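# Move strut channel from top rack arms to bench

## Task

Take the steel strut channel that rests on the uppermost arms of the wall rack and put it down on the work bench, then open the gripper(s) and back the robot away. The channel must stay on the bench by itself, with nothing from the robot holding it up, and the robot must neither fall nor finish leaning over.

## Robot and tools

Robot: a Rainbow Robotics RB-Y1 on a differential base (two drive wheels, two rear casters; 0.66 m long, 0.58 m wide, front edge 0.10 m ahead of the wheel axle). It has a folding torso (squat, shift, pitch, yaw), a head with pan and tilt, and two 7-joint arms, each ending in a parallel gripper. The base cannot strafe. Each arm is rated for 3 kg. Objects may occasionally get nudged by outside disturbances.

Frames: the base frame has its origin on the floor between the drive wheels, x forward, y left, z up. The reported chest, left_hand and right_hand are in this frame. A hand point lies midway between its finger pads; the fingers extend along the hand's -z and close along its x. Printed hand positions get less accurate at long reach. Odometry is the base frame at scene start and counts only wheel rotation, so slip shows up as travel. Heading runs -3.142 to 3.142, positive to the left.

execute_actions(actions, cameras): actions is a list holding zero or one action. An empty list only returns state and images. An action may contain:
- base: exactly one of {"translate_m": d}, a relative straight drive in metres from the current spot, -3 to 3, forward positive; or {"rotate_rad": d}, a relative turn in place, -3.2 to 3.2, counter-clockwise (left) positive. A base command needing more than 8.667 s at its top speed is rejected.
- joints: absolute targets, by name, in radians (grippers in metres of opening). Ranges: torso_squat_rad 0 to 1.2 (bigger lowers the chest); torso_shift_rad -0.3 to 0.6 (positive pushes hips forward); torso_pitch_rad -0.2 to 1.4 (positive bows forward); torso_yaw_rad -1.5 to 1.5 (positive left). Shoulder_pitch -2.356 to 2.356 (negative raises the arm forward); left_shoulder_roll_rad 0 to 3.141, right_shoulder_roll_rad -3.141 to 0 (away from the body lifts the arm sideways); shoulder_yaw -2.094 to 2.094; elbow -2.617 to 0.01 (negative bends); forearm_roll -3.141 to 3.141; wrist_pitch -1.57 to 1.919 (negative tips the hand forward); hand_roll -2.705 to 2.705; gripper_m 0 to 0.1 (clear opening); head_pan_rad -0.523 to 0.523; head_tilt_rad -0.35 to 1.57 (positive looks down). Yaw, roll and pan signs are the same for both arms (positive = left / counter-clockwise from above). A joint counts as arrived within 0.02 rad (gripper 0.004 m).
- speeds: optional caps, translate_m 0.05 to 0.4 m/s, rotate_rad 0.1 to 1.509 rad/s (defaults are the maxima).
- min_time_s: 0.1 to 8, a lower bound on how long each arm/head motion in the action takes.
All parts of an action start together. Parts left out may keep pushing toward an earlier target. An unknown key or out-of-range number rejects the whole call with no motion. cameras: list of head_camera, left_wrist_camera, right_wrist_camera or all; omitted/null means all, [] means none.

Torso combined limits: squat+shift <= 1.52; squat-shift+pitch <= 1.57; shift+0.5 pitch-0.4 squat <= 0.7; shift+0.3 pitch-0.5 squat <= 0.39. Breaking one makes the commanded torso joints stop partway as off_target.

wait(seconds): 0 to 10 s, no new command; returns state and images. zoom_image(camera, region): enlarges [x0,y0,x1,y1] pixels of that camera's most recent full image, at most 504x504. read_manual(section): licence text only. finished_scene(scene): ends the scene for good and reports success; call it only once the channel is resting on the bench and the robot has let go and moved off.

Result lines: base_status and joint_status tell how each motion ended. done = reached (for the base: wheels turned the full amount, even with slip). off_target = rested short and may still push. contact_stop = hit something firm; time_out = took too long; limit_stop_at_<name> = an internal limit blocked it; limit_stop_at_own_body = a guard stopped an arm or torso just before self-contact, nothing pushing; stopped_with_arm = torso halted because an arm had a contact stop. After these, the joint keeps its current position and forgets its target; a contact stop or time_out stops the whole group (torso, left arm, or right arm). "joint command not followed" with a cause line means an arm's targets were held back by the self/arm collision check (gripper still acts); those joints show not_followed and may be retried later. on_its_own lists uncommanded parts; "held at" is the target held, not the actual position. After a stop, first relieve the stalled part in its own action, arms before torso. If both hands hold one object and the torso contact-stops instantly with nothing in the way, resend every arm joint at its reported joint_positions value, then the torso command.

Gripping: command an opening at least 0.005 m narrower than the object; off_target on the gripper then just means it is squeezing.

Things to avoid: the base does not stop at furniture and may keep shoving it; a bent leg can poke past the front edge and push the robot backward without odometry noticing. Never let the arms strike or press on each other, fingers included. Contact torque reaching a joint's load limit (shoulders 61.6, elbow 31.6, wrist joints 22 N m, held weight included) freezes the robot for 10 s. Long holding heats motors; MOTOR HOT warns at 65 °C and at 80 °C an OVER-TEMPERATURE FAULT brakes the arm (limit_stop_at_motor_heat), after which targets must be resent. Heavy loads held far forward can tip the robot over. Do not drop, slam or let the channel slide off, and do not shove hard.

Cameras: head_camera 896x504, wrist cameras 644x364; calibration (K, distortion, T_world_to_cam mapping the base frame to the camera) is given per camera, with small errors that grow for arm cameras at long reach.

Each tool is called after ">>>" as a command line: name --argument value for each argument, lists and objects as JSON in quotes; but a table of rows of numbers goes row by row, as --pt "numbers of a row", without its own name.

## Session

>>> execute_actions --actions '[]'

Scene clock: 0.00 s.
base_odometry: x=+0.000 y=+0.000 heading=+0.000 (m, m, rad; odometry frame)
base_status: not commanded
joint_positions: torso_squat_rad=+0.350 torso_shift_rad=+0.000 torso_pitch_rad=-0.001 torso_yaw_rad=+0.000 left_shoulder_pitch_rad=+0.013 left_shoulder_roll_rad=+0.039 left_shoulder_yaw_rad=+0.007 left_elbow_rad=-0.211 left_forearm_roll_rad=-0.023 left_wrist_pitch_rad=-0.041 left_hand_roll_rad=-0.030 left_gripper_m=+0.100 right_shoulder_pitch_rad=-0.046 right_shoulder_roll_rad=+0.002 right_shoulder_yaw_rad=-0.029 right_elbow_rad=-0.274 right_forearm_roll_rad=-0.023 right_wrist_pitch_rad=+0.007 right_hand_roll_rad=+0.030 right_gripper_m=+0.101 head_pan_rad=+0.001 head_tilt_rad=+0.400
joint_status: not commanded
chest: x=-0.2285 y=-0.0006 z=+1.2476 quat_wxyz=(+1.000, +0.001, +0.000, +0.000) (m; base frame)
left_hand: x=-0.1257 y=+0.2507 z=+0.5712 quat_wxyz=(+0.992, +0.023, -0.119, -0.023) (m; base frame)
right_hand: x=-0.0643 y=-0.2198 z=+0.5806 quat_wxyz=(+0.988, +0.000, -0.155, -0.003) (m; base frame)
pictures: head_camera, left_wrist_camera, right_wrist_camera
camera_calibration (this result's frames):
head_camera: T_world_to_cam=[[0.029874, -0.998931, 0.0352882, -0.0451423], [-0.368567, -0.0438249, -0.928567, 1.32351], [0.929121, 0.014734, -0.369483, 0.668696], [0, 0, 0, 1]] pos_world=[-0.132147, 0.00305622, 1.47763]
left_wrist_camera: T_world_to_cam=[[0.977238, -0.0383048, 0.208659, 0.00974843], [-0.162843, -0.765837, 0.622073, -0.156914], [0.13597, -0.641892, -0.754643, 0.696181], [0, 0, 0, 1]] pos_world=[-0.129739, 0.327076, 0.620946]
right_wrist_camera: T_world_to_cam=[[-0.958467, 0.0353811, -0.283002, 0.112526], [-0.151238, 0.778223, 0.609505, -0.159964], [0.241803, 0.626991, -0.740549, 0.669373], [0, 0, 0, 1]] pos_world=[-0.0781974, -0.299185, 0.625048]
Images, in order (width x height): head_camera 896x504, left_wrist_camera 644x364, right_wrist_camera 644x364.

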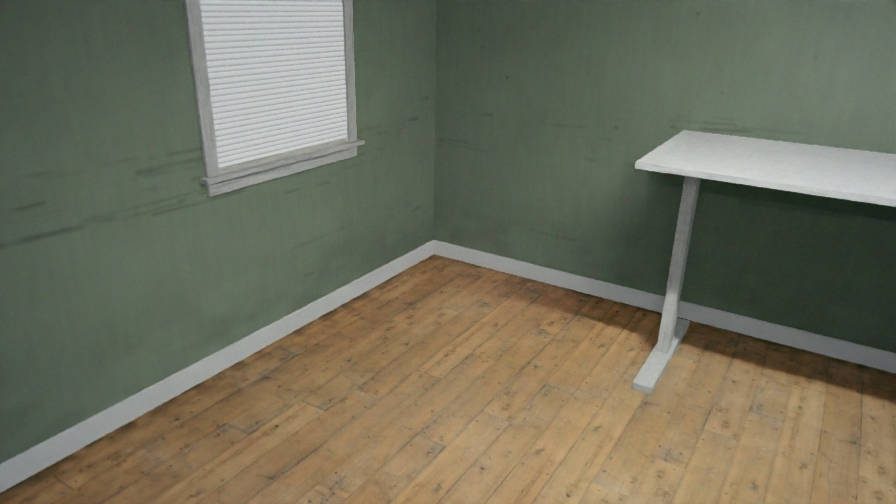

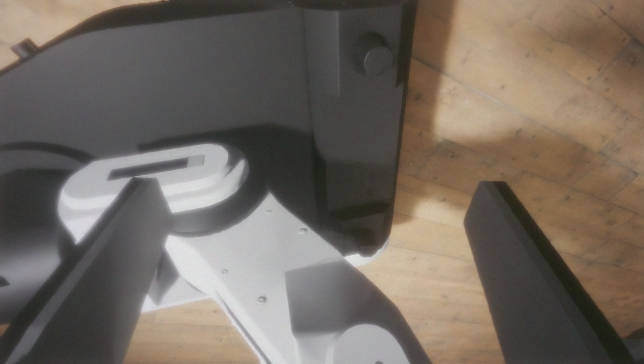

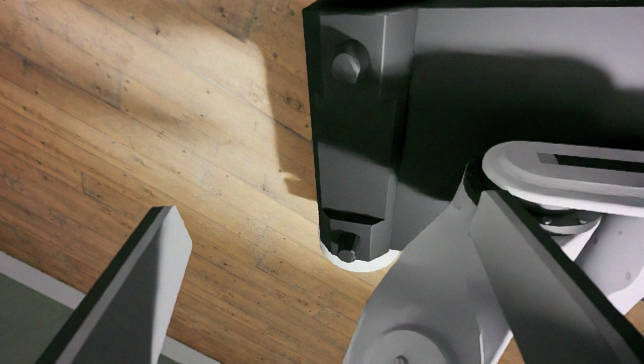

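>>> execute_actions --actions '[{"joints": {"head_pan_rad": -0.52, "head_tilt_rad": 0.35}}]' --cameras '["head_camera"]'

>>> execute_actions --actions '[{"base": {"rotate_rad": 2.65}, "joints": {"head_pan_rad": 0.0, "head_tilt_rad": 0.25}}]' --cameras '["head_camera"]'

Scene clock: 6.53 s.
base_odometry: x=+0.000 y=+0.000 heading=+0.000 (m, m, rad; odometry frame)
base_status: not commanded
joint_positions: torso_squat_rad=+0.350 torso_shift_rad=+0.000 torso_pitch_rad=-0.001 torso_yaw_rad=+0.000 left_shoulder_pitch_rad=+0.013 left_shoulder_roll_rad=+0.039 left_shoulder_yaw_rad=+0.007 left_elbow_rad=-0.211 left_forearm_roll_rad=-0.023 left_wrist_pitch_rad=-0.041 left_hand_roll_rad=-0.030 left_gripper_m=+0.100 right_shoulder_pitch_rad=-0.046 right_shoulder_roll_rad=+0.002 right_shoulder_yaw_rad=-0.029 right_elbow_rad=-0.274 right_forearm_roll_rad=-0.023 right_wrist_pitch_rad=+0.007 right_hand_roll_rad=+0.030 right_gripper_m=+0.101 head_pan_rad=-0.520 head_tilt_rad=+0.350
joint_status: all done
chest: x=-0.2285 y=-0.0006 z=+1.2476 quat_wxyz=(+1.000, +0.001, +0.000, +0.000) (m; base frame)
left_hand: x=-0.1257 y=+0.2507 z=+0.5712 quat_wxyz=(+0.992, +0.023, -0.119, -0.023) (m; base frame)
right_hand: x=-0.0643 y=-0.2198 z=+0.5806 quat_wxyz=(+0.988, +0.000, -0.155, -0.003) (m; base frame)
pictures: head_camera
camera_calibration (this result's frames):
head_camera: T_world_to_cam=[[-0.472562, -0.880542, 0.0364743, -0.150596], [-0.301441, 0.122607, -0.945569, 1.36214], [0.828142, -0.457835, -0.32337, 0.580679], [0, 0, 0, 1]] pos_world=[-0.141447, -0.0337579, 1.48126]
Images, in order (width x height): head_camera 896x504.

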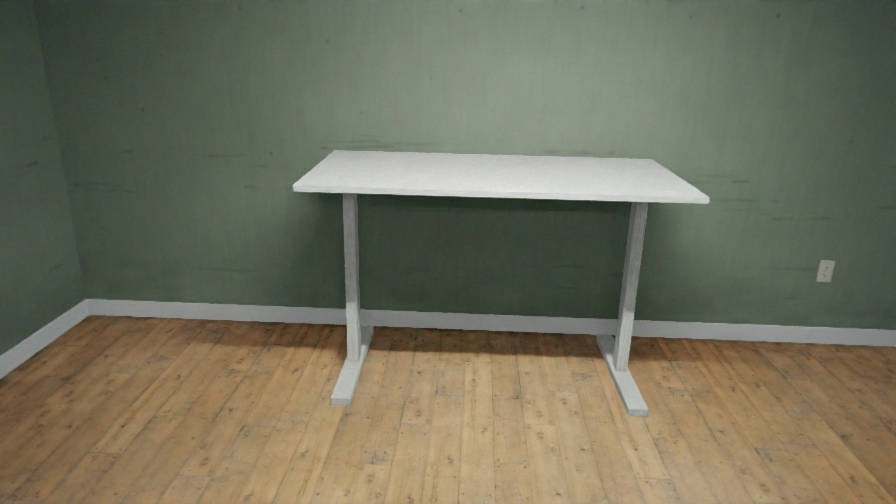

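Scene clock: 11.50 s.
base_odometry: x=+0.000 y=+0.000 heading=+2.650 (m, m, rad; odometry frame)
base_status: done
joint_positions: torso_squat_rad=+0.350 torso_shift_rad=-0.001 torso_pitch_rad=-0.001 torso_yaw_rad=+0.000 left_shoulder_pitch_rad=+0.013 left_shoulder_roll_rad=+0.039 left_shoulder_yaw_rad=+0.007 left_elbow_rad=-0.211 left_forearm_roll_rad=-0.023 left_wrist_pitch_rad=-0.041 left_hand_roll_rad=-0.030 left_gripper_m=+0.100 right_shoulder_pitch_rad=-0.046 right_shoulder_roll_rad=+0.002 right_shoulder_yaw_rad=-0.029 right_elbow_rad=-0.274 right_forearm_roll_rad=-0.023 right_wrist_pitch_rad=+0.007 right_hand_roll_rad=+0.030 right_gripper_m=+0.101 head_pan_rad=+0.000 head_tilt_rad=+0.250
joint_status: all done
chest: x=-0.2286 y=-0.0006 z=+1.2476 quat_wxyz=(+1.000, +0.001, +0.000, +0.000) (m; base frame)
left_hand: x=-0.1257 y=+0.2507 z=+0.5712 quat_wxyz=(+0.992, +0.023, -0.119, -0.023) (m; base frame)
right_hand: x=-0.0643 y=-0.2198 z=+0.5806 quat_wxyz=(+0.988, +0.000, -0.155, -0.003) (m; base frame)
pictures: head_camera
camera_calibration (this result's frames):
head_camera: T_world_to_cam=[[0.0234035, -0.998957, 0.0391946, -0.0521369], [-0.225718, -0.0434729, -0.973222, 1.41765], [0.973911, 0.0139299, -0.226501, 0.471068], [0, 0, 0, 1]] pos_world=[-0.137568, 0.00298504, 1.48843]
Images, in order (width x height): head_camera 896x504.

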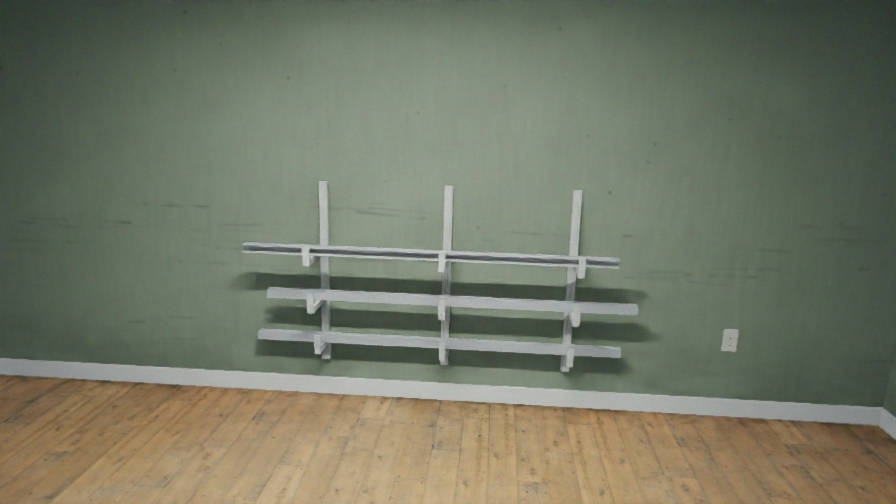

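>>> zoom_image --camera "head_camera" --region '[220, 160, 680, 420]'

Region (220, 160, 680, 420) of head_camera's 896x504 image, scaled by 1.096, with more detail than that image has; it fills the top 285 rows of this view, and the rest is white.

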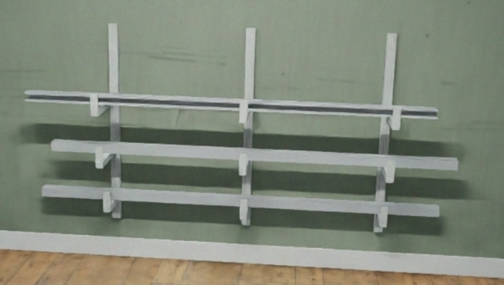

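>>> execute_actions --actions '[{"base": {"rotate_rad": 0.08}}]' --cameras '[]'

>>> execute_actions --actions '[{"base": {"translate_m": 1.6}, "joints": {"head_tilt_rad": 0.45}}]' --cameras '[]'

>>> execute_actions --actions '[{"base": {"rotate_rad": -0.10}}]' --cameras '["head_camera"]'

Scene clock: 33.97 s.
base_odometry: x=+0.000 y=+0.000 heading=+2.729 (m, m, rad; odometry frame)
base_status: done
joint_positions: torso_squat_rad=+0.350 torso_shift_rad=-0.001 torso_pitch_rad=-0.001 torso_yaw_rad=+0.000 left_shoulder_pitch_rad=+0.013 left_shoulder_roll_rad=+0.039 left_shoulder_yaw_rad=+0.007 left_elbow_rad=-0.211 left_forearm_roll_rad=-0.023 left_wrist_pitch_rad=-0.041 left_hand_roll_rad=-0.030 left_gripper_m=+0.100 right_shoulder_pitch_rad=-0.046 right_shoulder_roll_rad=+0.002 right_shoulder_yaw_rad=-0.029 right_elbow_rad=-0.274 right_forearm_roll_rad=-0.023 right_wrist_pitch_rad=+0.007 right_hand_roll_rad=+0.030 right_gripper_m=+0.101 head_pan_rad=+0.000 head_tilt_rad=+0.250
joint_status: not commanded
chest: x=-0.2286 y=-0.0006 z=+1.2476 quat_wxyz=(+1.000, +0.001, +0.000, +0.000) (m; base frame)
left_hand: x=-0.1257 y=+0.2507 z=+0.5712 quat_wxyz=(+0.992, +0.023, -0.119, -0.023) (m; base frame)
right_hand: x=-0.0643 y=-0.2198 z=+0.5806 quat_wxyz=(+0.988, +0.000, -0.155, -0.003) (m; base frame)
pictures: none
No camera images: the call's "cameras" was empty. Leave "cameras" out to get every camera's image.

Scene clock: 39.50 s.
base_odometry: x=-1.466 y=+0.641 heading=+2.730 (m, m, rad; odometry frame)
base_status: done
joint_positions: torso_squat_rad=+0.350 torso_shift_rad=+0.000 torso_pitch_rad=-0.001 torso_yaw_rad=+0.000 left_shoulder_pitch_rad=+0.013 left_shoulder_roll_rad=+0.039 left_shoulder_yaw_rad=+0.007 left_elbow_rad=-0.211 left_forearm_roll_rad=-0.023 left_wrist_pitch_rad=-0.041 left_hand_roll_rad=-0.030 left_gripper_m=+0.100 right_shoulder_pitch_rad=-0.046 right_shoulder_roll_rad=+0.002 right_shoulder_yaw_rad=-0.029 right_elbow_rad=-0.274 right_forearm_roll_rad=-0.023 right_wrist_pitch_rad=+0.007 right_hand_roll_rad=+0.030 right_gripper_m=+0.101 head_pan_rad=+0.000 head_tilt_rad=+0.450
joint_status: all done
chest: x=-0.2285 y=-0.0006 z=+1.2476 quat_wxyz=(+1.000, +0.001, +0.000, +0.000) (m; base frame)
left_hand: x=-0.1257 y=+0.2507 z=+0.5712 quat_wxyz=(+0.992, +0.023, -0.119, -0.023) (m; base frame)
right_hand: x=-0.0643 y=-0.2198 z=+0.5806 quat_wxyz=(+0.988, +0.000, -0.155, -0.003) (m; base frame)
pictures: none
No camera images: the call's "cameras" was empty. Leave "cameras" out to get every camera's image.

Scene clock: 40.70 s.
base_odometry: x=-1.466 y=+0.641 heading=+2.630 (m, m, rad; odometry frame)
base_status: done
joint_positions: torso_squat_rad=+0.350 torso_shift_rad=+0.000 torso_pitch_rad=-0.001 torso_yaw_rad=+0.000 left_shoulder_pitch_rad=+0.013 left_shoulder_roll_rad=+0.039 left_shoulder_yaw_rad=+0.007 left_elbow_rad=-0.211 left_forearm_roll_rad=-0.023 left_wrist_pitch_rad=-0.041 left_hand_roll_rad=-0.030 left_gripper_m=+0.100 right_shoulder_pitch_rad=-0.046 right_shoulder_roll_rad=+0.002 right_shoulder_yaw_rad=-0.029 right_elbow_rad=-0.274 right_forearm_roll_rad=-0.023 right_wrist_pitch_rad=+0.007 right_hand_roll_rad=+0.030 right_gripper_m=+0.101 head_pan_rad=+0.000 head_tilt_rad=+0.450
joint_status: not commanded
chest: x=-0.2285 y=-0.0005 z=+1.2476 quat_wxyz=(+1.000, +0.001, +0.000, +0.000) (m; base frame)
left_hand: x=-0.1257 y=+0.2507 z=+0.5712 quat_wxyz=(+0.992, +0.023, -0.119, -0.023) (m; base frame)
right_hand: x=-0.0643 y=-0.2198 z=+0.5806 quat_wxyz=(+0.988, +0.000, -0.155, -0.003) (m; base frame)
pictures: head_camera
camera_calibration (this result's frames):
head_camera: T_world_to_cam=[[0.0309808, -0.998947, 0.033846, -0.0427679], [-0.414664, -0.0436562, -0.908927, 1.28558], [0.909447, 0.0141246, -0.41558, 0.731317], [0, 0, 0, 1]] pos_world=[-0.130686, 0.00307103, 1.47386]
Images, in order (width x height): head_camera 896x504.

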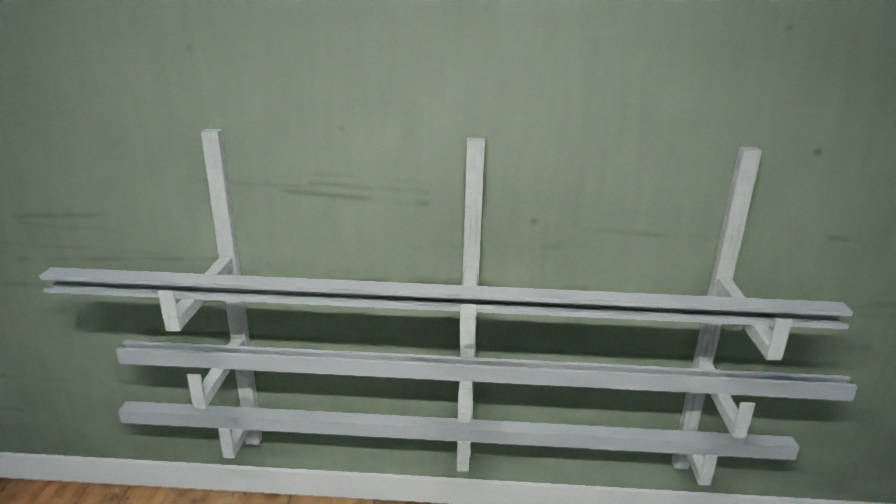

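>>> zoom_image --camera "head_camera" --region '[30, 240, 280, 380]'

>>> zoom_image --camera "head_camera" --region '[640, 260, 890, 400]'

>>> zoom_image --camera "head_camera" --region '[370, 250, 570, 390]'

Region (30, 240, 280, 380) of head_camera's 896x504 image, scaled by 2.016, with more detail than that image has; it fills the top 282 rows of this view, and the rest is white.

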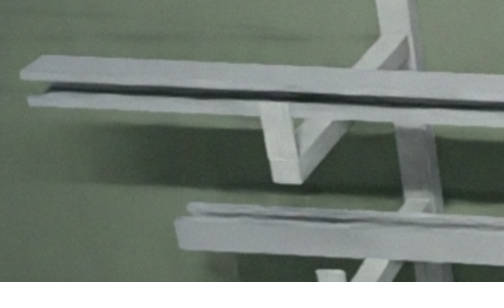

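Region (640, 260, 890, 400) of head_camera's 896x504 image, scaled by 2.016, with more detail than that image has; it fills the top 282 rows of this view, and the rest is white.

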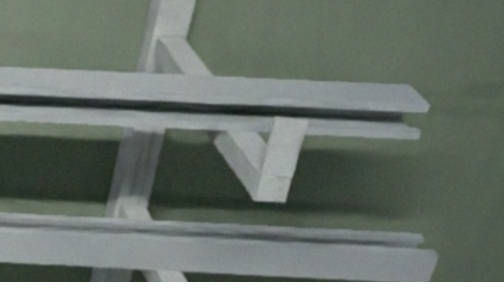

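Region (370, 250, 570, 390) of head_camera's 896x504 image, scaled by 2.520, with more detail than that image has; it fills the top 353 rows of this view, and the rest is white.

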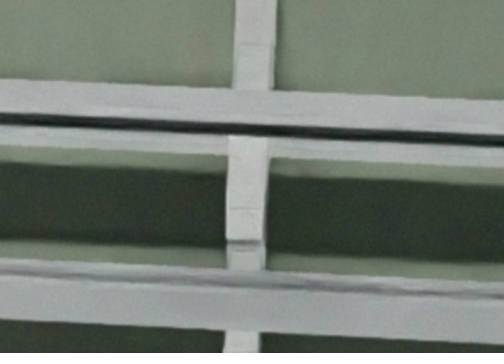

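>>> execute_actions --actions '[{"base": {"translate_m": 0.45}, "joints": {"torso_squat_rad": 0.55, "left_shoulder_pitch_rad": -1.335, "left_shoulder_roll_rad": 0.264, "left_shoulder_yaw_rad": 0.339, "left_elbow_rad": -0.55, "left_forearm_roll_rad": 0, "left_wrist_pitch_rad": 1.87, "left_hand_roll_rad": 0, "right_shoulder_pitch_rad": -1.335, "right_shoulder_roll_rad": -0.264, "right_shoulder_yaw_rad": -0.339, "right_elbow_rad": -0.55, "right_forearm_roll_rad": 0, "right_wrist_pitch_rad": 1.87, "right_hand_roll_rad": 0, "head_tilt_rad": 0.7}}]'

Scene clock: 79.03 s.
base_odometry: x=-1.859 y=+0.861 heading=+2.630 (m, m, rad; odometry frame)
base_status: done
joint_positions: torso_squat_rad=+0.550 torso_shift_rad=+0.000 torso_pitch_rad=-0.001 torso_yaw_rad=+0.000 left_shoulder_pitch_rad=-1.335 left_shoulder_roll_rad=+0.264 left_shoulder_yaw_rad=+0.339 left_elbow_rad=-0.550 left_forearm_roll_rad=+0.000 left_wrist_pitch_rad=+1.870 left_hand_roll_rad=+0.000 left_gripper_m=+0.100 right_shoulder_pitch_rad=-1.335 right_shoulder_roll_rad=-0.264 right_shoulder_yaw_rad=-0.339 right_elbow_rad=-0.550 right_forearm_roll_rad=+0.000 right_wrist_pitch_rad=+1.870 right_hand_roll_rad=+0.000 right_gripper_m=+0.101 head_pan_rad=+0.000 head_tilt_rad=+0.700
joint_status: all done
chest: x=-0.2284 y=-0.0006 z=+1.1867 quat_wxyz=(+1.000, +0.001, +0.000, +0.000) (m; base frame)
left_hand: x=+0.3006 y=+0.2196 z=+1.0444 quat_wxyz=(+1.000, +0.001, -0.001, +0.000) (m; base frame)
right_hand: x=+0.3007 y=-0.2201 z=+1.0439 quat_wxyz=(+1.000, +0.000, -0.001, +0.000) (m; base frame)
pictures: head_camera, left_wrist_camera, right_wrist_camera
camera_calibration (this result's frames):
head_camera: T_world_to_cam=[[0.0386939, -0.998936, 0.0251018, -0.0270332], [-0.626715, -0.0438263, -0.778015, 1.00494], [0.778287, 0.0143728, -0.627744, 0.973079], [0, 0, 0, 1]] pos_world=[-0.126476, 0.00305259, 1.39338]
left_wrist_camera: T_world_to_cam=[[0.999555, 0.011706, -0.0274534, -0.277853], [0.0271348, -0.739459, 0.672655, -0.521408], [-0.0124265, -0.6731, -0.739447, 1.01096], [0, 0, 0, 1]] pos_world=[0.304441, 0.298172, 1.09065]
right_wrist_camera: T_world_to_cam=[[-0.999338, 0.0283293, 0.0228059, 0.284981], [0.0363683, 0.777862, 0.627382, -0.462066], [0.0000334822, 0.627797, -0.778377, 1.03671], [0, 0, 0, 1]] pos_world=[0.301562, -0.299494, 1.09035]
Images, in order (width x height): head_camera 896x504, left_wrist_camera 644x364, right_wrist_camera 644x364.

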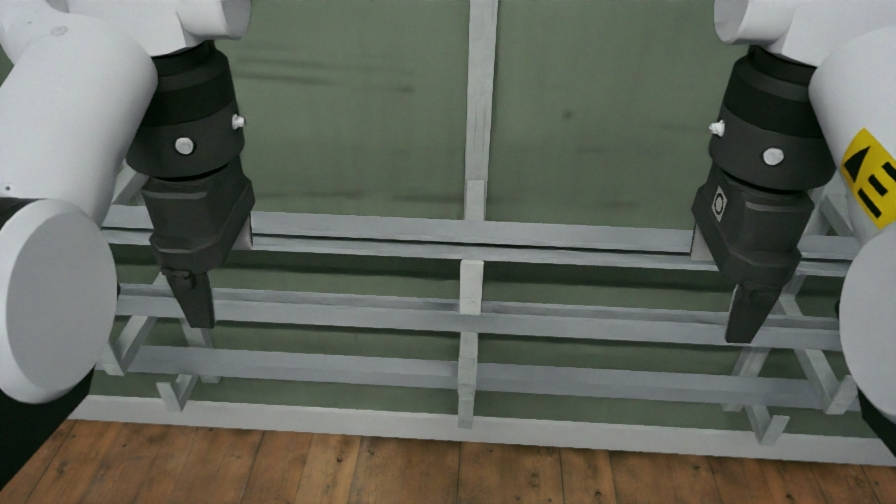

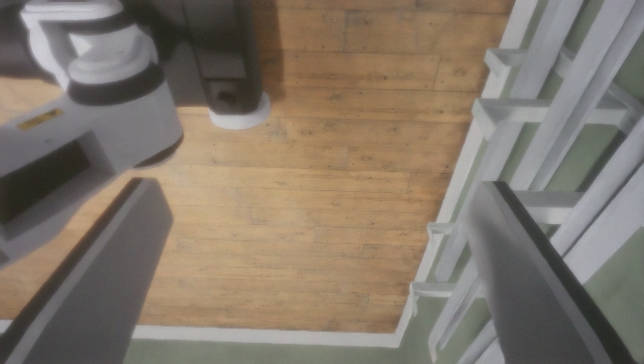

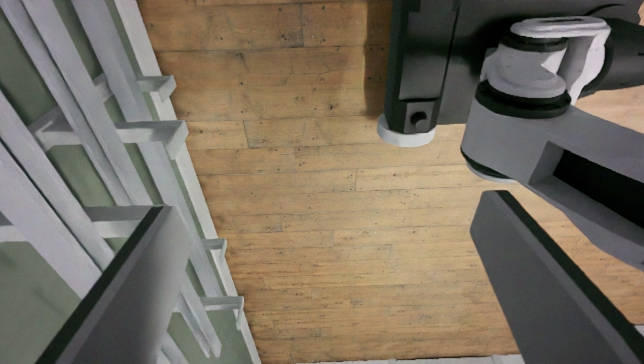

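>>> zoom_image --camera "head_camera" --region '[370, 160, 570, 330]'

Region (370, 160, 570, 330) of head_camera's 896x504 image, scaled by 2.520, with more detail than that image has; it fills the top 428 rows of this view, and the rest is white.

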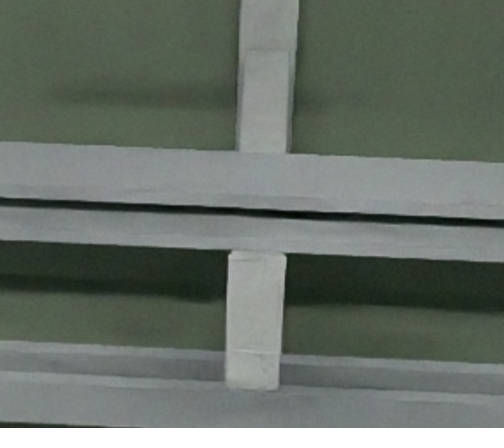

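>>> execute_actions --actions '[{"base": {"translate_m": 0.305}, "joints": {"torso_squat_rad": 0.72, "head_tilt_rad": 0.8}, "speeds": {"translate_m": 0.25}}]'

Scene clock: 103.33 s.
base_odometry: x=-2.125 y=+1.010 heading=+2.630 (m, m, rad; odometry frame)
base_status: done
joint_positions: torso_squat_rad=+0.720 torso_shift_rad=+0.000 torso_pitch_rad=-0.001 torso_yaw_rad=+0.000 left_shoulder_pitch_rad=-1.335 left_shoulder_roll_rad=+0.264 left_shoulder_yaw_rad=+0.339 left_elbow_rad=-0.550 left_forearm_roll_rad=+0.000 left_wrist_pitch_rad=+1.870 left_hand_roll_rad=+0.000 left_gripper_m=+0.100 right_shoulder_pitch_rad=-1.335 right_shoulder_roll_rad=-0.264 right_shoulder_yaw_rad=-0.339 right_elbow_rad=-0.550 right_forearm_roll_rad=+0.000 right_wrist_pitch_rad=+1.870 right_hand_roll_rad=+0.000 right_gripper_m=+0.101 head_pan_rad=+0.000 head_tilt_rad=+0.800
joint_status: all done
chest: x=-0.2284 y=-0.0005 z=+1.1162 quat_wxyz=(+1.000, +0.001, +0.000, +0.000) (m; base frame)
left_hand: x=+0.3005 y=+0.2196 z=+0.9738 quat_wxyz=(+1.000, +0.001, +0.000, +0.000) (m; base frame)
right_hand: x=+0.3007 y=-0.2201 z=+0.9733 quat_wxyz=(+1.000, +0.000, -0.001, +0.000) (m; base frame)
pictures: head_camera, left_wrist_camera, right_wrist_camera
camera_calibration (this result's frames):
head_camera: T_world_to_cam=[[0.0411336, -0.99893, 0.0211346, -0.0195177], [-0.701272, -0.043931, -0.711538, 0.847227], [0.711706, 0.014447, -0.702329, 1.01321], [0, 0, 0, 1]] pos_world=[-0.126169, 0.00308478, 1.31486]
left_wrist_camera: T_world_to_cam=[[0.999547, 0.0117547, -0.0277131, -0.279538], [0.0273457, -0.739457, 0.672648, -0.473939], [-0.0125858, -0.673101, -0.739443, 0.958832], [0, 0, 0, 1]] pos_world=[0.304439, 0.29822, 1.02005]
right_wrist_camera: T_world_to_cam=[[-0.999333, 0.0283634, 0.0230006, 0.28641], [0.0365171, 0.777861, 0.627375, -0.41783], [-0.0000967607, 0.627797, -0.778377, 0.981814], [0, 0, 0, 1]] pos_world=[0.301572, -0.29949, 1.01977]
Images, in order (width x height): head_camera 896x504, left_wrist_camera 644x364, right_wrist_camera 644x364.

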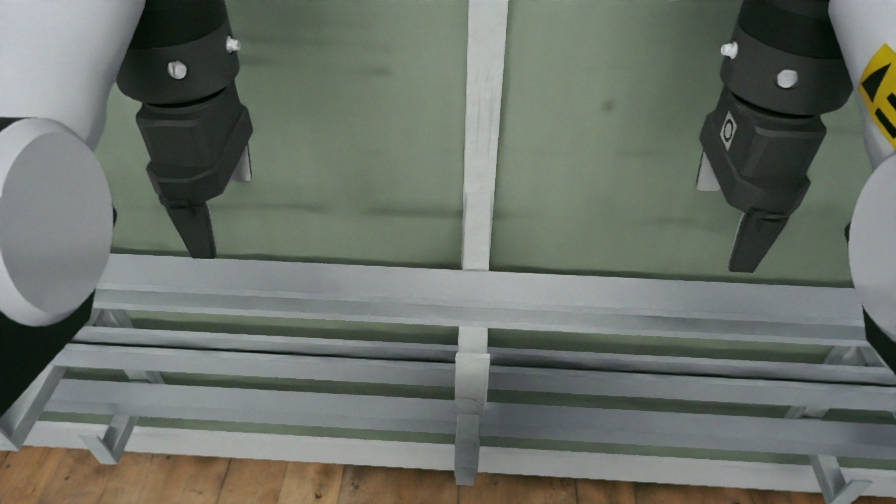

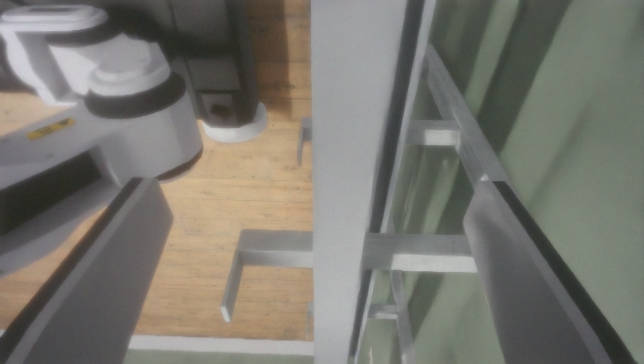

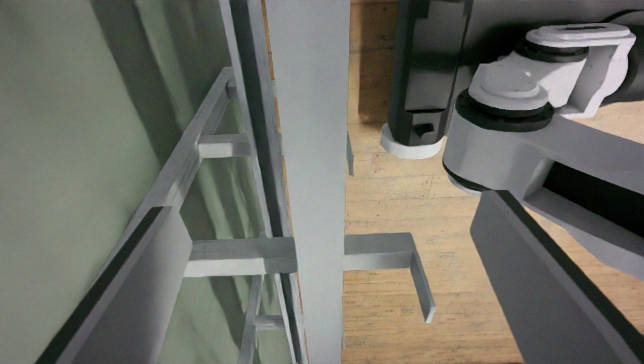

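>>> zoom_image --camera "left_wrist_camera" --region '[120, 0, 520, 226]'

>>> zoom_image --camera "right_wrist_camera" --region '[120, 0, 520, 226]'

Region (120, 0, 520, 226) of left_wrist_camera's 644x364 image, scaled by 1.260, with more detail than that image has; it fills the top 285 rows of this view, and the rest is white.

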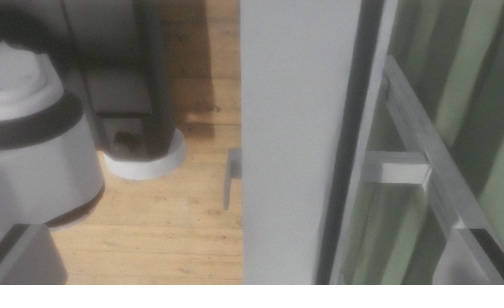

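Region (120, 0, 520, 226) of right_wrist_camera's 644x364 image, scaled by 1.260, with more detail than that image has; it fills the top 285 rows of this view, and the rest is white.

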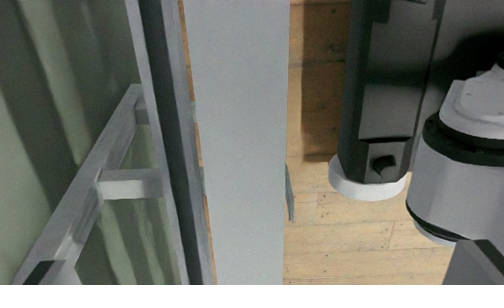

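>>> execute_actions --actions '[{"base": {"translate_m": 0.013}, "joints": {"torso_squat_rad": 0.91}}]'

Scene clock: 117.90 s.
base_odometry: x=-2.136 y=+1.017 heading=+2.629 (m, m, rad; odometry frame)
base_status: done
joint_positions: torso_squat_rad=+0.910 torso_shift_rad=+0.000 torso_pitch_rad=-0.001 torso_yaw_rad=+0.000 left_shoulder_pitch_rad=-1.335 left_shoulder_roll_rad=+0.264 left_shoulder_yaw_rad=+0.339 left_elbow_rad=-0.550 left_forearm_roll_rad=+0.000 left_wrist_pitch_rad=+1.870 left_hand_roll_rad=+0.000 left_gripper_m=+0.100 right_shoulder_pitch_rad=-1.335 right_shoulder_roll_rad=-0.264 right_shoulder_yaw_rad=-0.339 right_elbow_rad=-0.550 right_forearm_roll_rad=+0.000 right_wrist_pitch_rad=+1.870 right_hand_roll_rad=+0.000 right_gripper_m=+0.101 head_pan_rad=+0.000 head_tilt_rad=+0.800
joint_status: all done
chest: x=-0.2284 y=-0.0005 z=+1.0195 quat_wxyz=(+1.000, +0.001, +0.000, +0.000) (m; base frame)
left_hand: x=+0.3005 y=+0.2197 z=+0.8772 quat_wxyz=(+1.000, +0.001, -0.001, +0.000) (m; base frame)
right_hand: x=+0.3007 y=-0.2201 z=+0.8767 quat_wxyz=(+1.000, +0.000, -0.001, +0.000) (m; base frame)
pictures: head_camera, left_wrist_camera, right_wrist_camera
camera_calibration (this result's frames):
head_camera: T_world_to_cam=[[0.0411294, -0.99893, 0.0211425, -0.0174517], [-0.70113, -0.0439307, -0.711679, 0.778587], [0.711847, 0.0144473, -0.702186, 0.945254], [0, 0, 0, 1]] pos_world=[-0.126268, 0.00311454, 1.21822]
left_wrist_camera: T_world_to_cam=[[0.999551, 0.0117731, -0.0275706, -0.282302], [0.0272634, -0.739457, 0.672652, -0.408924], [-0.012468, -0.673101, -0.739445, 0.887411], [0, 0, 0, 1]] pos_world=[0.304388, 0.298259, 0.923472]
right_wrist_camera: T_world_to_cam=[[-0.999336, 0.028379, 0.0228593, 0.288716], [0.0364406, 0.77786, 0.62738, -0.357238], [0.0000230855, 0.627797, -0.778377, 0.906592], [0, 0, 0, 1]] pos_world=[0.301522, -0.299468, 0.923195]
Images, in order (width x height): head_camera 896x504, left_wrist_camera 644x364, right_wrist_camera 644x364.

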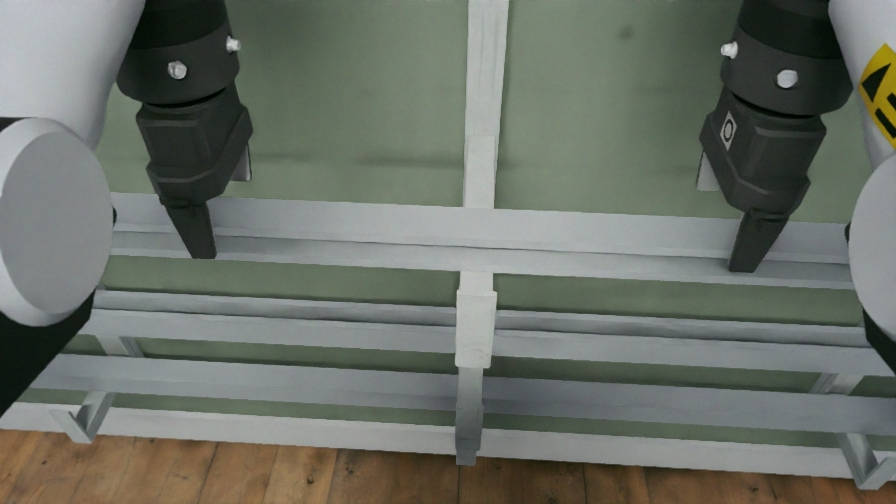

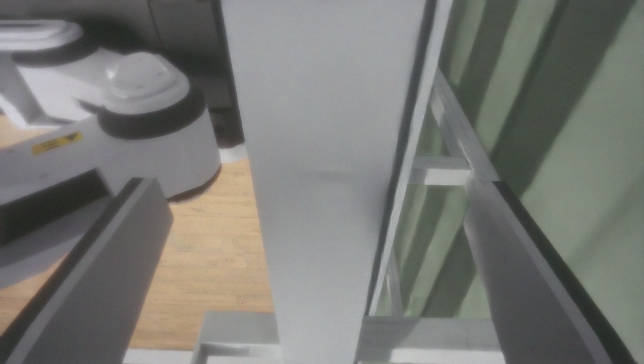

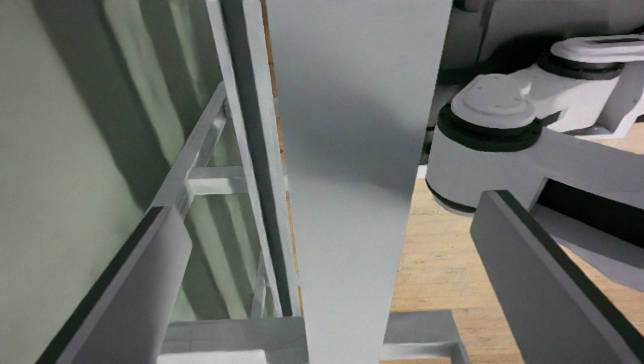

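>>> zoom_image --camera "head_camera" --region '[130, 180, 330, 290]'

>>> zoom_image --camera "head_camera" --region '[640, 195, 840, 305]'

Region (130, 180, 330, 290) of head_camera's 896x504 image, scaled by 2.520, with more detail than that image has; it fills the top 277 rows of this view, and the rest is white.

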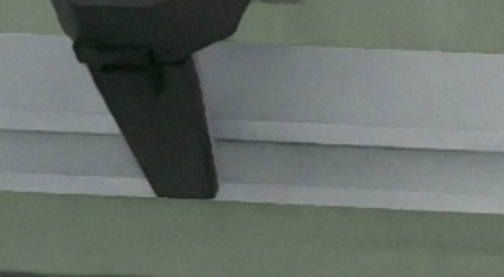

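Region (640, 195, 840, 305) of head_camera's 896x504 image, scaled by 2.520, with more detail than that image has; it fills the top 277 rows of this view, and the rest is white.

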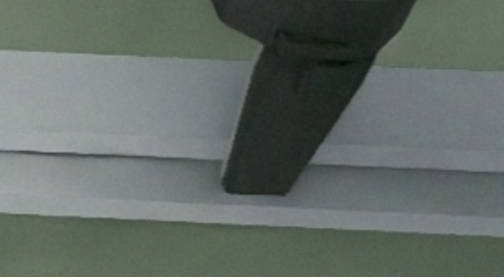

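>>> execute_actions --actions '[{"joints": {"torso_squat_rad": 0.962, "right_shoulder_pitch_rad": -1.323}}]'

>>> zoom_image --camera "head_camera" --region '[130, 160, 330, 270]'

>>> zoom_image --camera "head_camera" --region '[640, 175, 840, 285]'

Scene clock: 133.17 s.
base_odometry: x=-2.136 y=+1.017 heading=+2.629 (m, m, rad; odometry frame)
base_status: not commanded
joint_positions: torso_squat_rad=+0.962 torso_shift_rad=+0.000 torso_pitch_rad=-0.001 torso_yaw_rad=+0.000 left_shoulder_pitch_rad=-1.335 left_shoulder_roll_rad=+0.264 left_shoulder_yaw_rad=+0.339 left_elbow_rad=-0.550 left_forearm_roll_rad=+0.000 left_wrist_pitch_rad=+1.870 left_hand_roll_rad=+0.000 left_gripper_m=+0.100 right_shoulder_pitch_rad=-1.323 right_shoulder_roll_rad=-0.264 right_shoulder_yaw_rad=-0.339 right_elbow_rad=-0.550 right_forearm_roll_rad=+0.000 right_wrist_pitch_rad=+1.870 right_hand_roll_rad=+0.000 right_gripper_m=+0.101 head_pan_rad=+0.000 head_tilt_rad=+0.800
joint_status: all done
chest: x=-0.2284 y=-0.0005 z=+0.9902 quat_wxyz=(+1.000, +0.001, +0.000, +0.000) (m; base frame)
left_hand: x=+0.3005 y=+0.2197 z=+0.8479 quat_wxyz=(+1.000, +0.001, -0.001, +0.000) (m; base frame)
right_hand: x=+0.2981 y=-0.2222 z=+0.8414 quat_wxyz=(+1.000, +0.000, +0.005, -0.002) (m; base frame)
pictures: head_camera, left_wrist_camera, right_wrist_camera
camera_calibration (this result's frames):
head_camera: T_world_to_cam=[[0.0411321, -0.99893, 0.0211421, -0.0168235], [-0.70113, -0.0439323, -0.711678, 0.757741], [0.711846, 0.0144495, -0.702187, 0.924669], [0, 0, 0, 1]] pos_world=[-0.126254, 0.00312285, 1.18891]
left_wrist_camera: T_world_to_cam=[[0.999549, 0.0118594, -0.027595, -0.283117], [0.0273435, -0.739458, 0.672647, -0.389186], [-0.0124282, -0.673098, -0.739449, 0.865762], [0, 0, 0, 1]] pos_world=[0.304391, 0.298314, 0.894158]
right_wrist_camera: T_world_to_cam=[[-0.998889, 0.032477, 0.0341561, 0.278319], [0.0467218, 0.777681, 0.626921, -0.336067], [-0.00620206, 0.62782, -0.778334, 0.882322], [0, 0, 0, 1]] pos_world=[0.299183, -0.301626, 0.887923]
Images, in order (width x height): head_camera 896x504, left_wrist_camera 644x364, right_wrist_camera 644x364.

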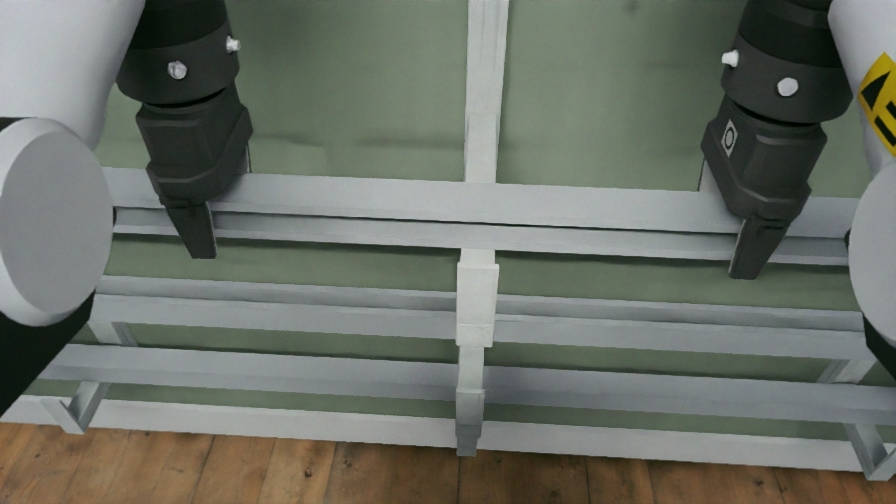

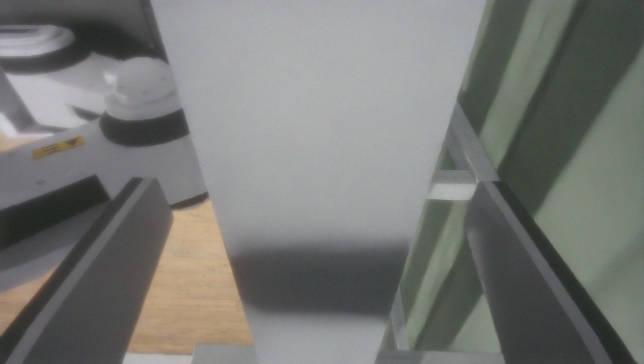

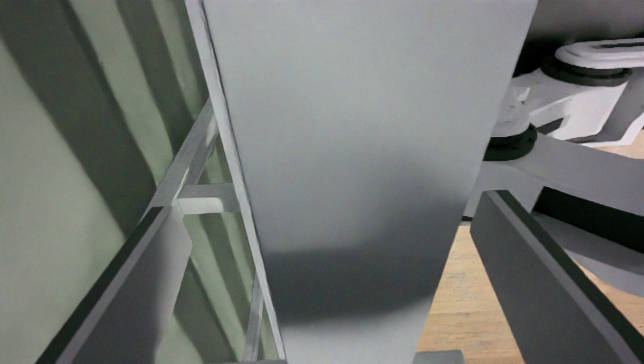

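Region (130, 160, 330, 270) of head_camera's 896x504 image, scaled by 2.520, with more detail than that image has; it fills the top 277 rows of this view, and the rest is white.

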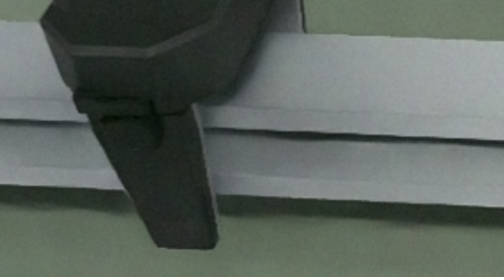

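Region (640, 175, 840, 285) of head_camera's 896x504 image, scaled by 2.520, with more detail than that image has; it fills the top 277 rows of this view, and the rest is white.

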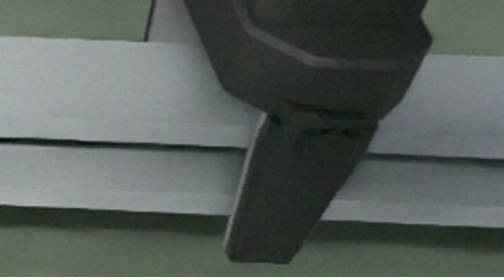

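>>> execute_actions --actions '[{"joints": {"torso_squat_rad": 0.976}}]' --cameras '[]'

>>> execute_actions --actions '[{"joints": {"left_gripper_m": 0.015, "right_gripper_m": 0.015}}]'

>>> zoom_image --camera "head_camera" --region '[130, 150, 330, 260]'

>>> zoom_image --camera "head_camera" --region '[640, 165, 840, 275]'

Scene clock: 138.63 s.
base_odometry: x=-2.136 y=+1.017 heading=+2.629 (m, m, rad; odometry frame)
base_status: not commanded
joint_positions: torso_squat_rad=+0.976 torso_shift_rad=+0.000 torso_pitch_rad=-0.001 torso_yaw_rad=+0.000 left_shoulder_pitch_rad=-1.335 left_shoulder_roll_rad=+0.264 left_shoulder_yaw_rad=+0.339 left_elbow_rad=-0.550 left_forearm_roll_rad=+0.000 left_wrist_pitch_rad=+1.870 left_hand_roll_rad=+0.000 left_gripper_m=+0.100 right_shoulder_pitch_rad=-1.323 right_shoulder_roll_rad=-0.264 right_shoulder_yaw_rad=-0.339 right_elbow_rad=-0.550 right_forearm_roll_rad=+0.000 right_wrist_pitch_rad=+1.870 right_hand_roll_rad=+0.000 right_gripper_m=+0.101 head_pan_rad=+0.000 head_tilt_rad=+0.800
joint_status: all done
chest: x=-0.2284 y=-0.0005 z=+0.9822 quat_wxyz=(+1.000, +0.001, +0.000, +0.000) (m; base frame)
left_hand: x=+0.3005 y=+0.2197 z=+0.8398 quat_wxyz=(+1.000, +0.001, -0.001, +0.000) (m; base frame)
right_hand: x=+0.2981 y=-0.2222 z=+0.8334 quat_wxyz=(+1.000, +0.000, +0.005, -0.002) (m; base frame)
pictures: none
No camera images: the call's "cameras" was empty. Leave "cameras" out to get every camera's image.

Scene clock: 139.97 s.
base_odometry: x=-2.136 y=+1.017 heading=+2.629 (m, m, rad; odometry frame)
base_status: not commanded
joint_positions: torso_squat_rad=+0.976 torso_shift_rad=+0.000 torso_pitch_rad=-0.001 torso_yaw_rad=+0.000 left_shoulder_pitch_rad=-1.335 left_shoulder_roll_rad=+0.264 left_shoulder_yaw_rad=+0.339 left_elbow_rad=-0.550 left_forearm_roll_rad=+0.000 left_wrist_pitch_rad=+1.869 left_hand_roll_rad=+0.000 left_gripper_m=+0.041 right_shoulder_pitch_rad=-1.323 right_shoulder_roll_rad=-0.264 right_shoulder_yaw_rad=-0.339 right_elbow_rad=-0.550 right_forearm_roll_rad=+0.000 right_wrist_pitch_rad=+1.870 right_hand_roll_rad=+0.000 right_gripper_m=+0.042 head_pan_rad=+0.000 head_tilt_rad=+0.800
joint_status: left_gripper_m off_target (ended at +0.041, target +0.015); right_gripper_m off_target (ended at +0.042, target +0.015)
chest: x=-0.2284 y=-0.0005 z=+0.9822 quat_wxyz=(+1.000, +0.001, +0.000, +0.000) (m; base frame)
left_hand: x=+0.3009 y=+0.2197 z=+0.8401 quat_wxyz=(+1.000, +0.001, -0.001, +0.000) (m; base frame)
right_hand: x=+0.2979 y=-0.2224 z=+0.8333 quat_wxyz=(+1.000, +0.000, +0.005, -0.002) (m; base frame)
pictures: head_camera, left_wrist_camera, right_wrist_camera
camera_calibration (this result's frames):
head_camera: T_world_to_cam=[[0.0409666, -0.998936, 0.021173, -0.0167083], [-0.701107, -0.0438376, -0.711707, 0.752014], [0.711878, 0.0143117, -0.702157, 0.918985], [0, 0, 0, 1]] pos_world=[-0.126278, 0.0031238, 1.18084]
left_wrist_camera: T_world_to_cam=[[0.999595, 0.0118899, -0.0258365, -0.285224], [0.0261817, -0.739521, 0.672624, -0.383613], [-0.0111091, -0.673029, -0.739533, 0.859651], [0, 0, 0, 1]] pos_world=[0.304703, 0.298271, 0.886398]
right_wrist_camera: T_world_to_cam=[[-0.998856, 0.0328683, 0.0347455, 0.278002], [0.0473957, 0.777737, 0.6268, -0.3309], [-0.00642097, 0.62773, -0.778405, 0.876212], [0, 0, 0, 1]] pos_world=[0.298993, -0.301808, 0.879796]
Images, in order (width x height): head_camera 896x504, left_wrist_camera 644x364, right_wrist_camera 644x364.

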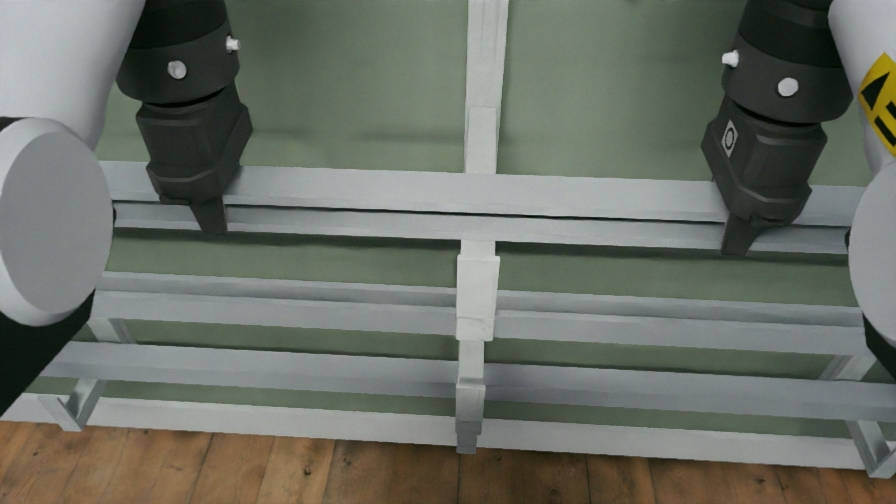

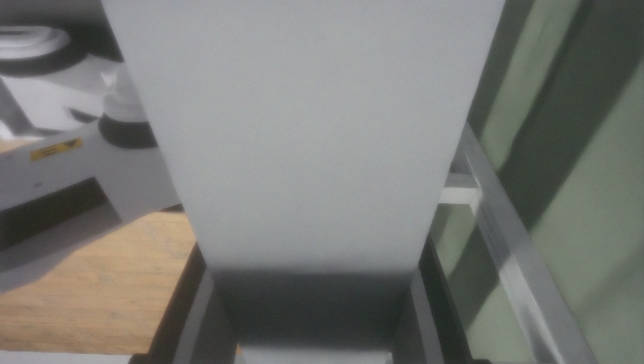

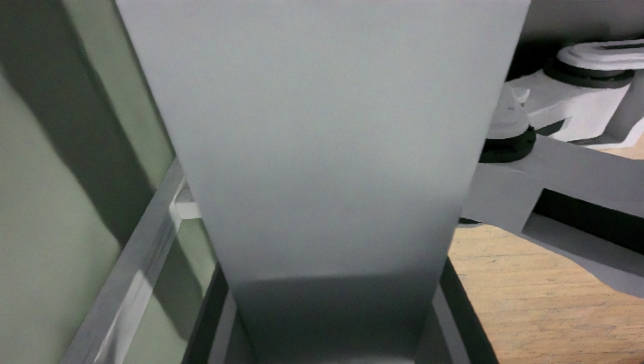

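Region (130, 150, 330, 260) of head_camera's 896x504 image, scaled by 2.520, with more detail than that image has; it fills the top 277 rows of this view, and the rest is white.

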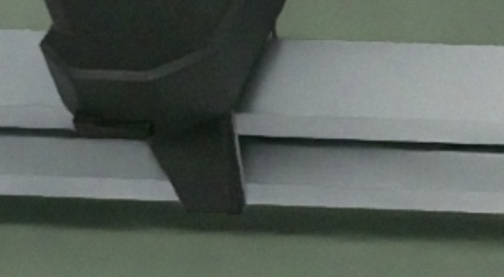

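Region (640, 165, 840, 275) of head_camera's 896x504 image, scaled by 2.520, with more detail than that image has; it fills the top 277 rows of this view, and the rest is white.

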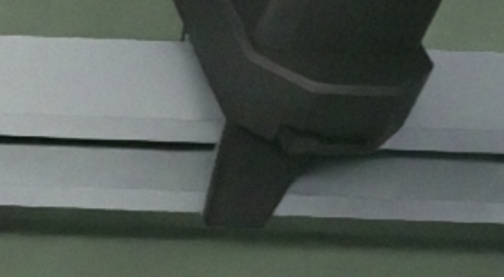

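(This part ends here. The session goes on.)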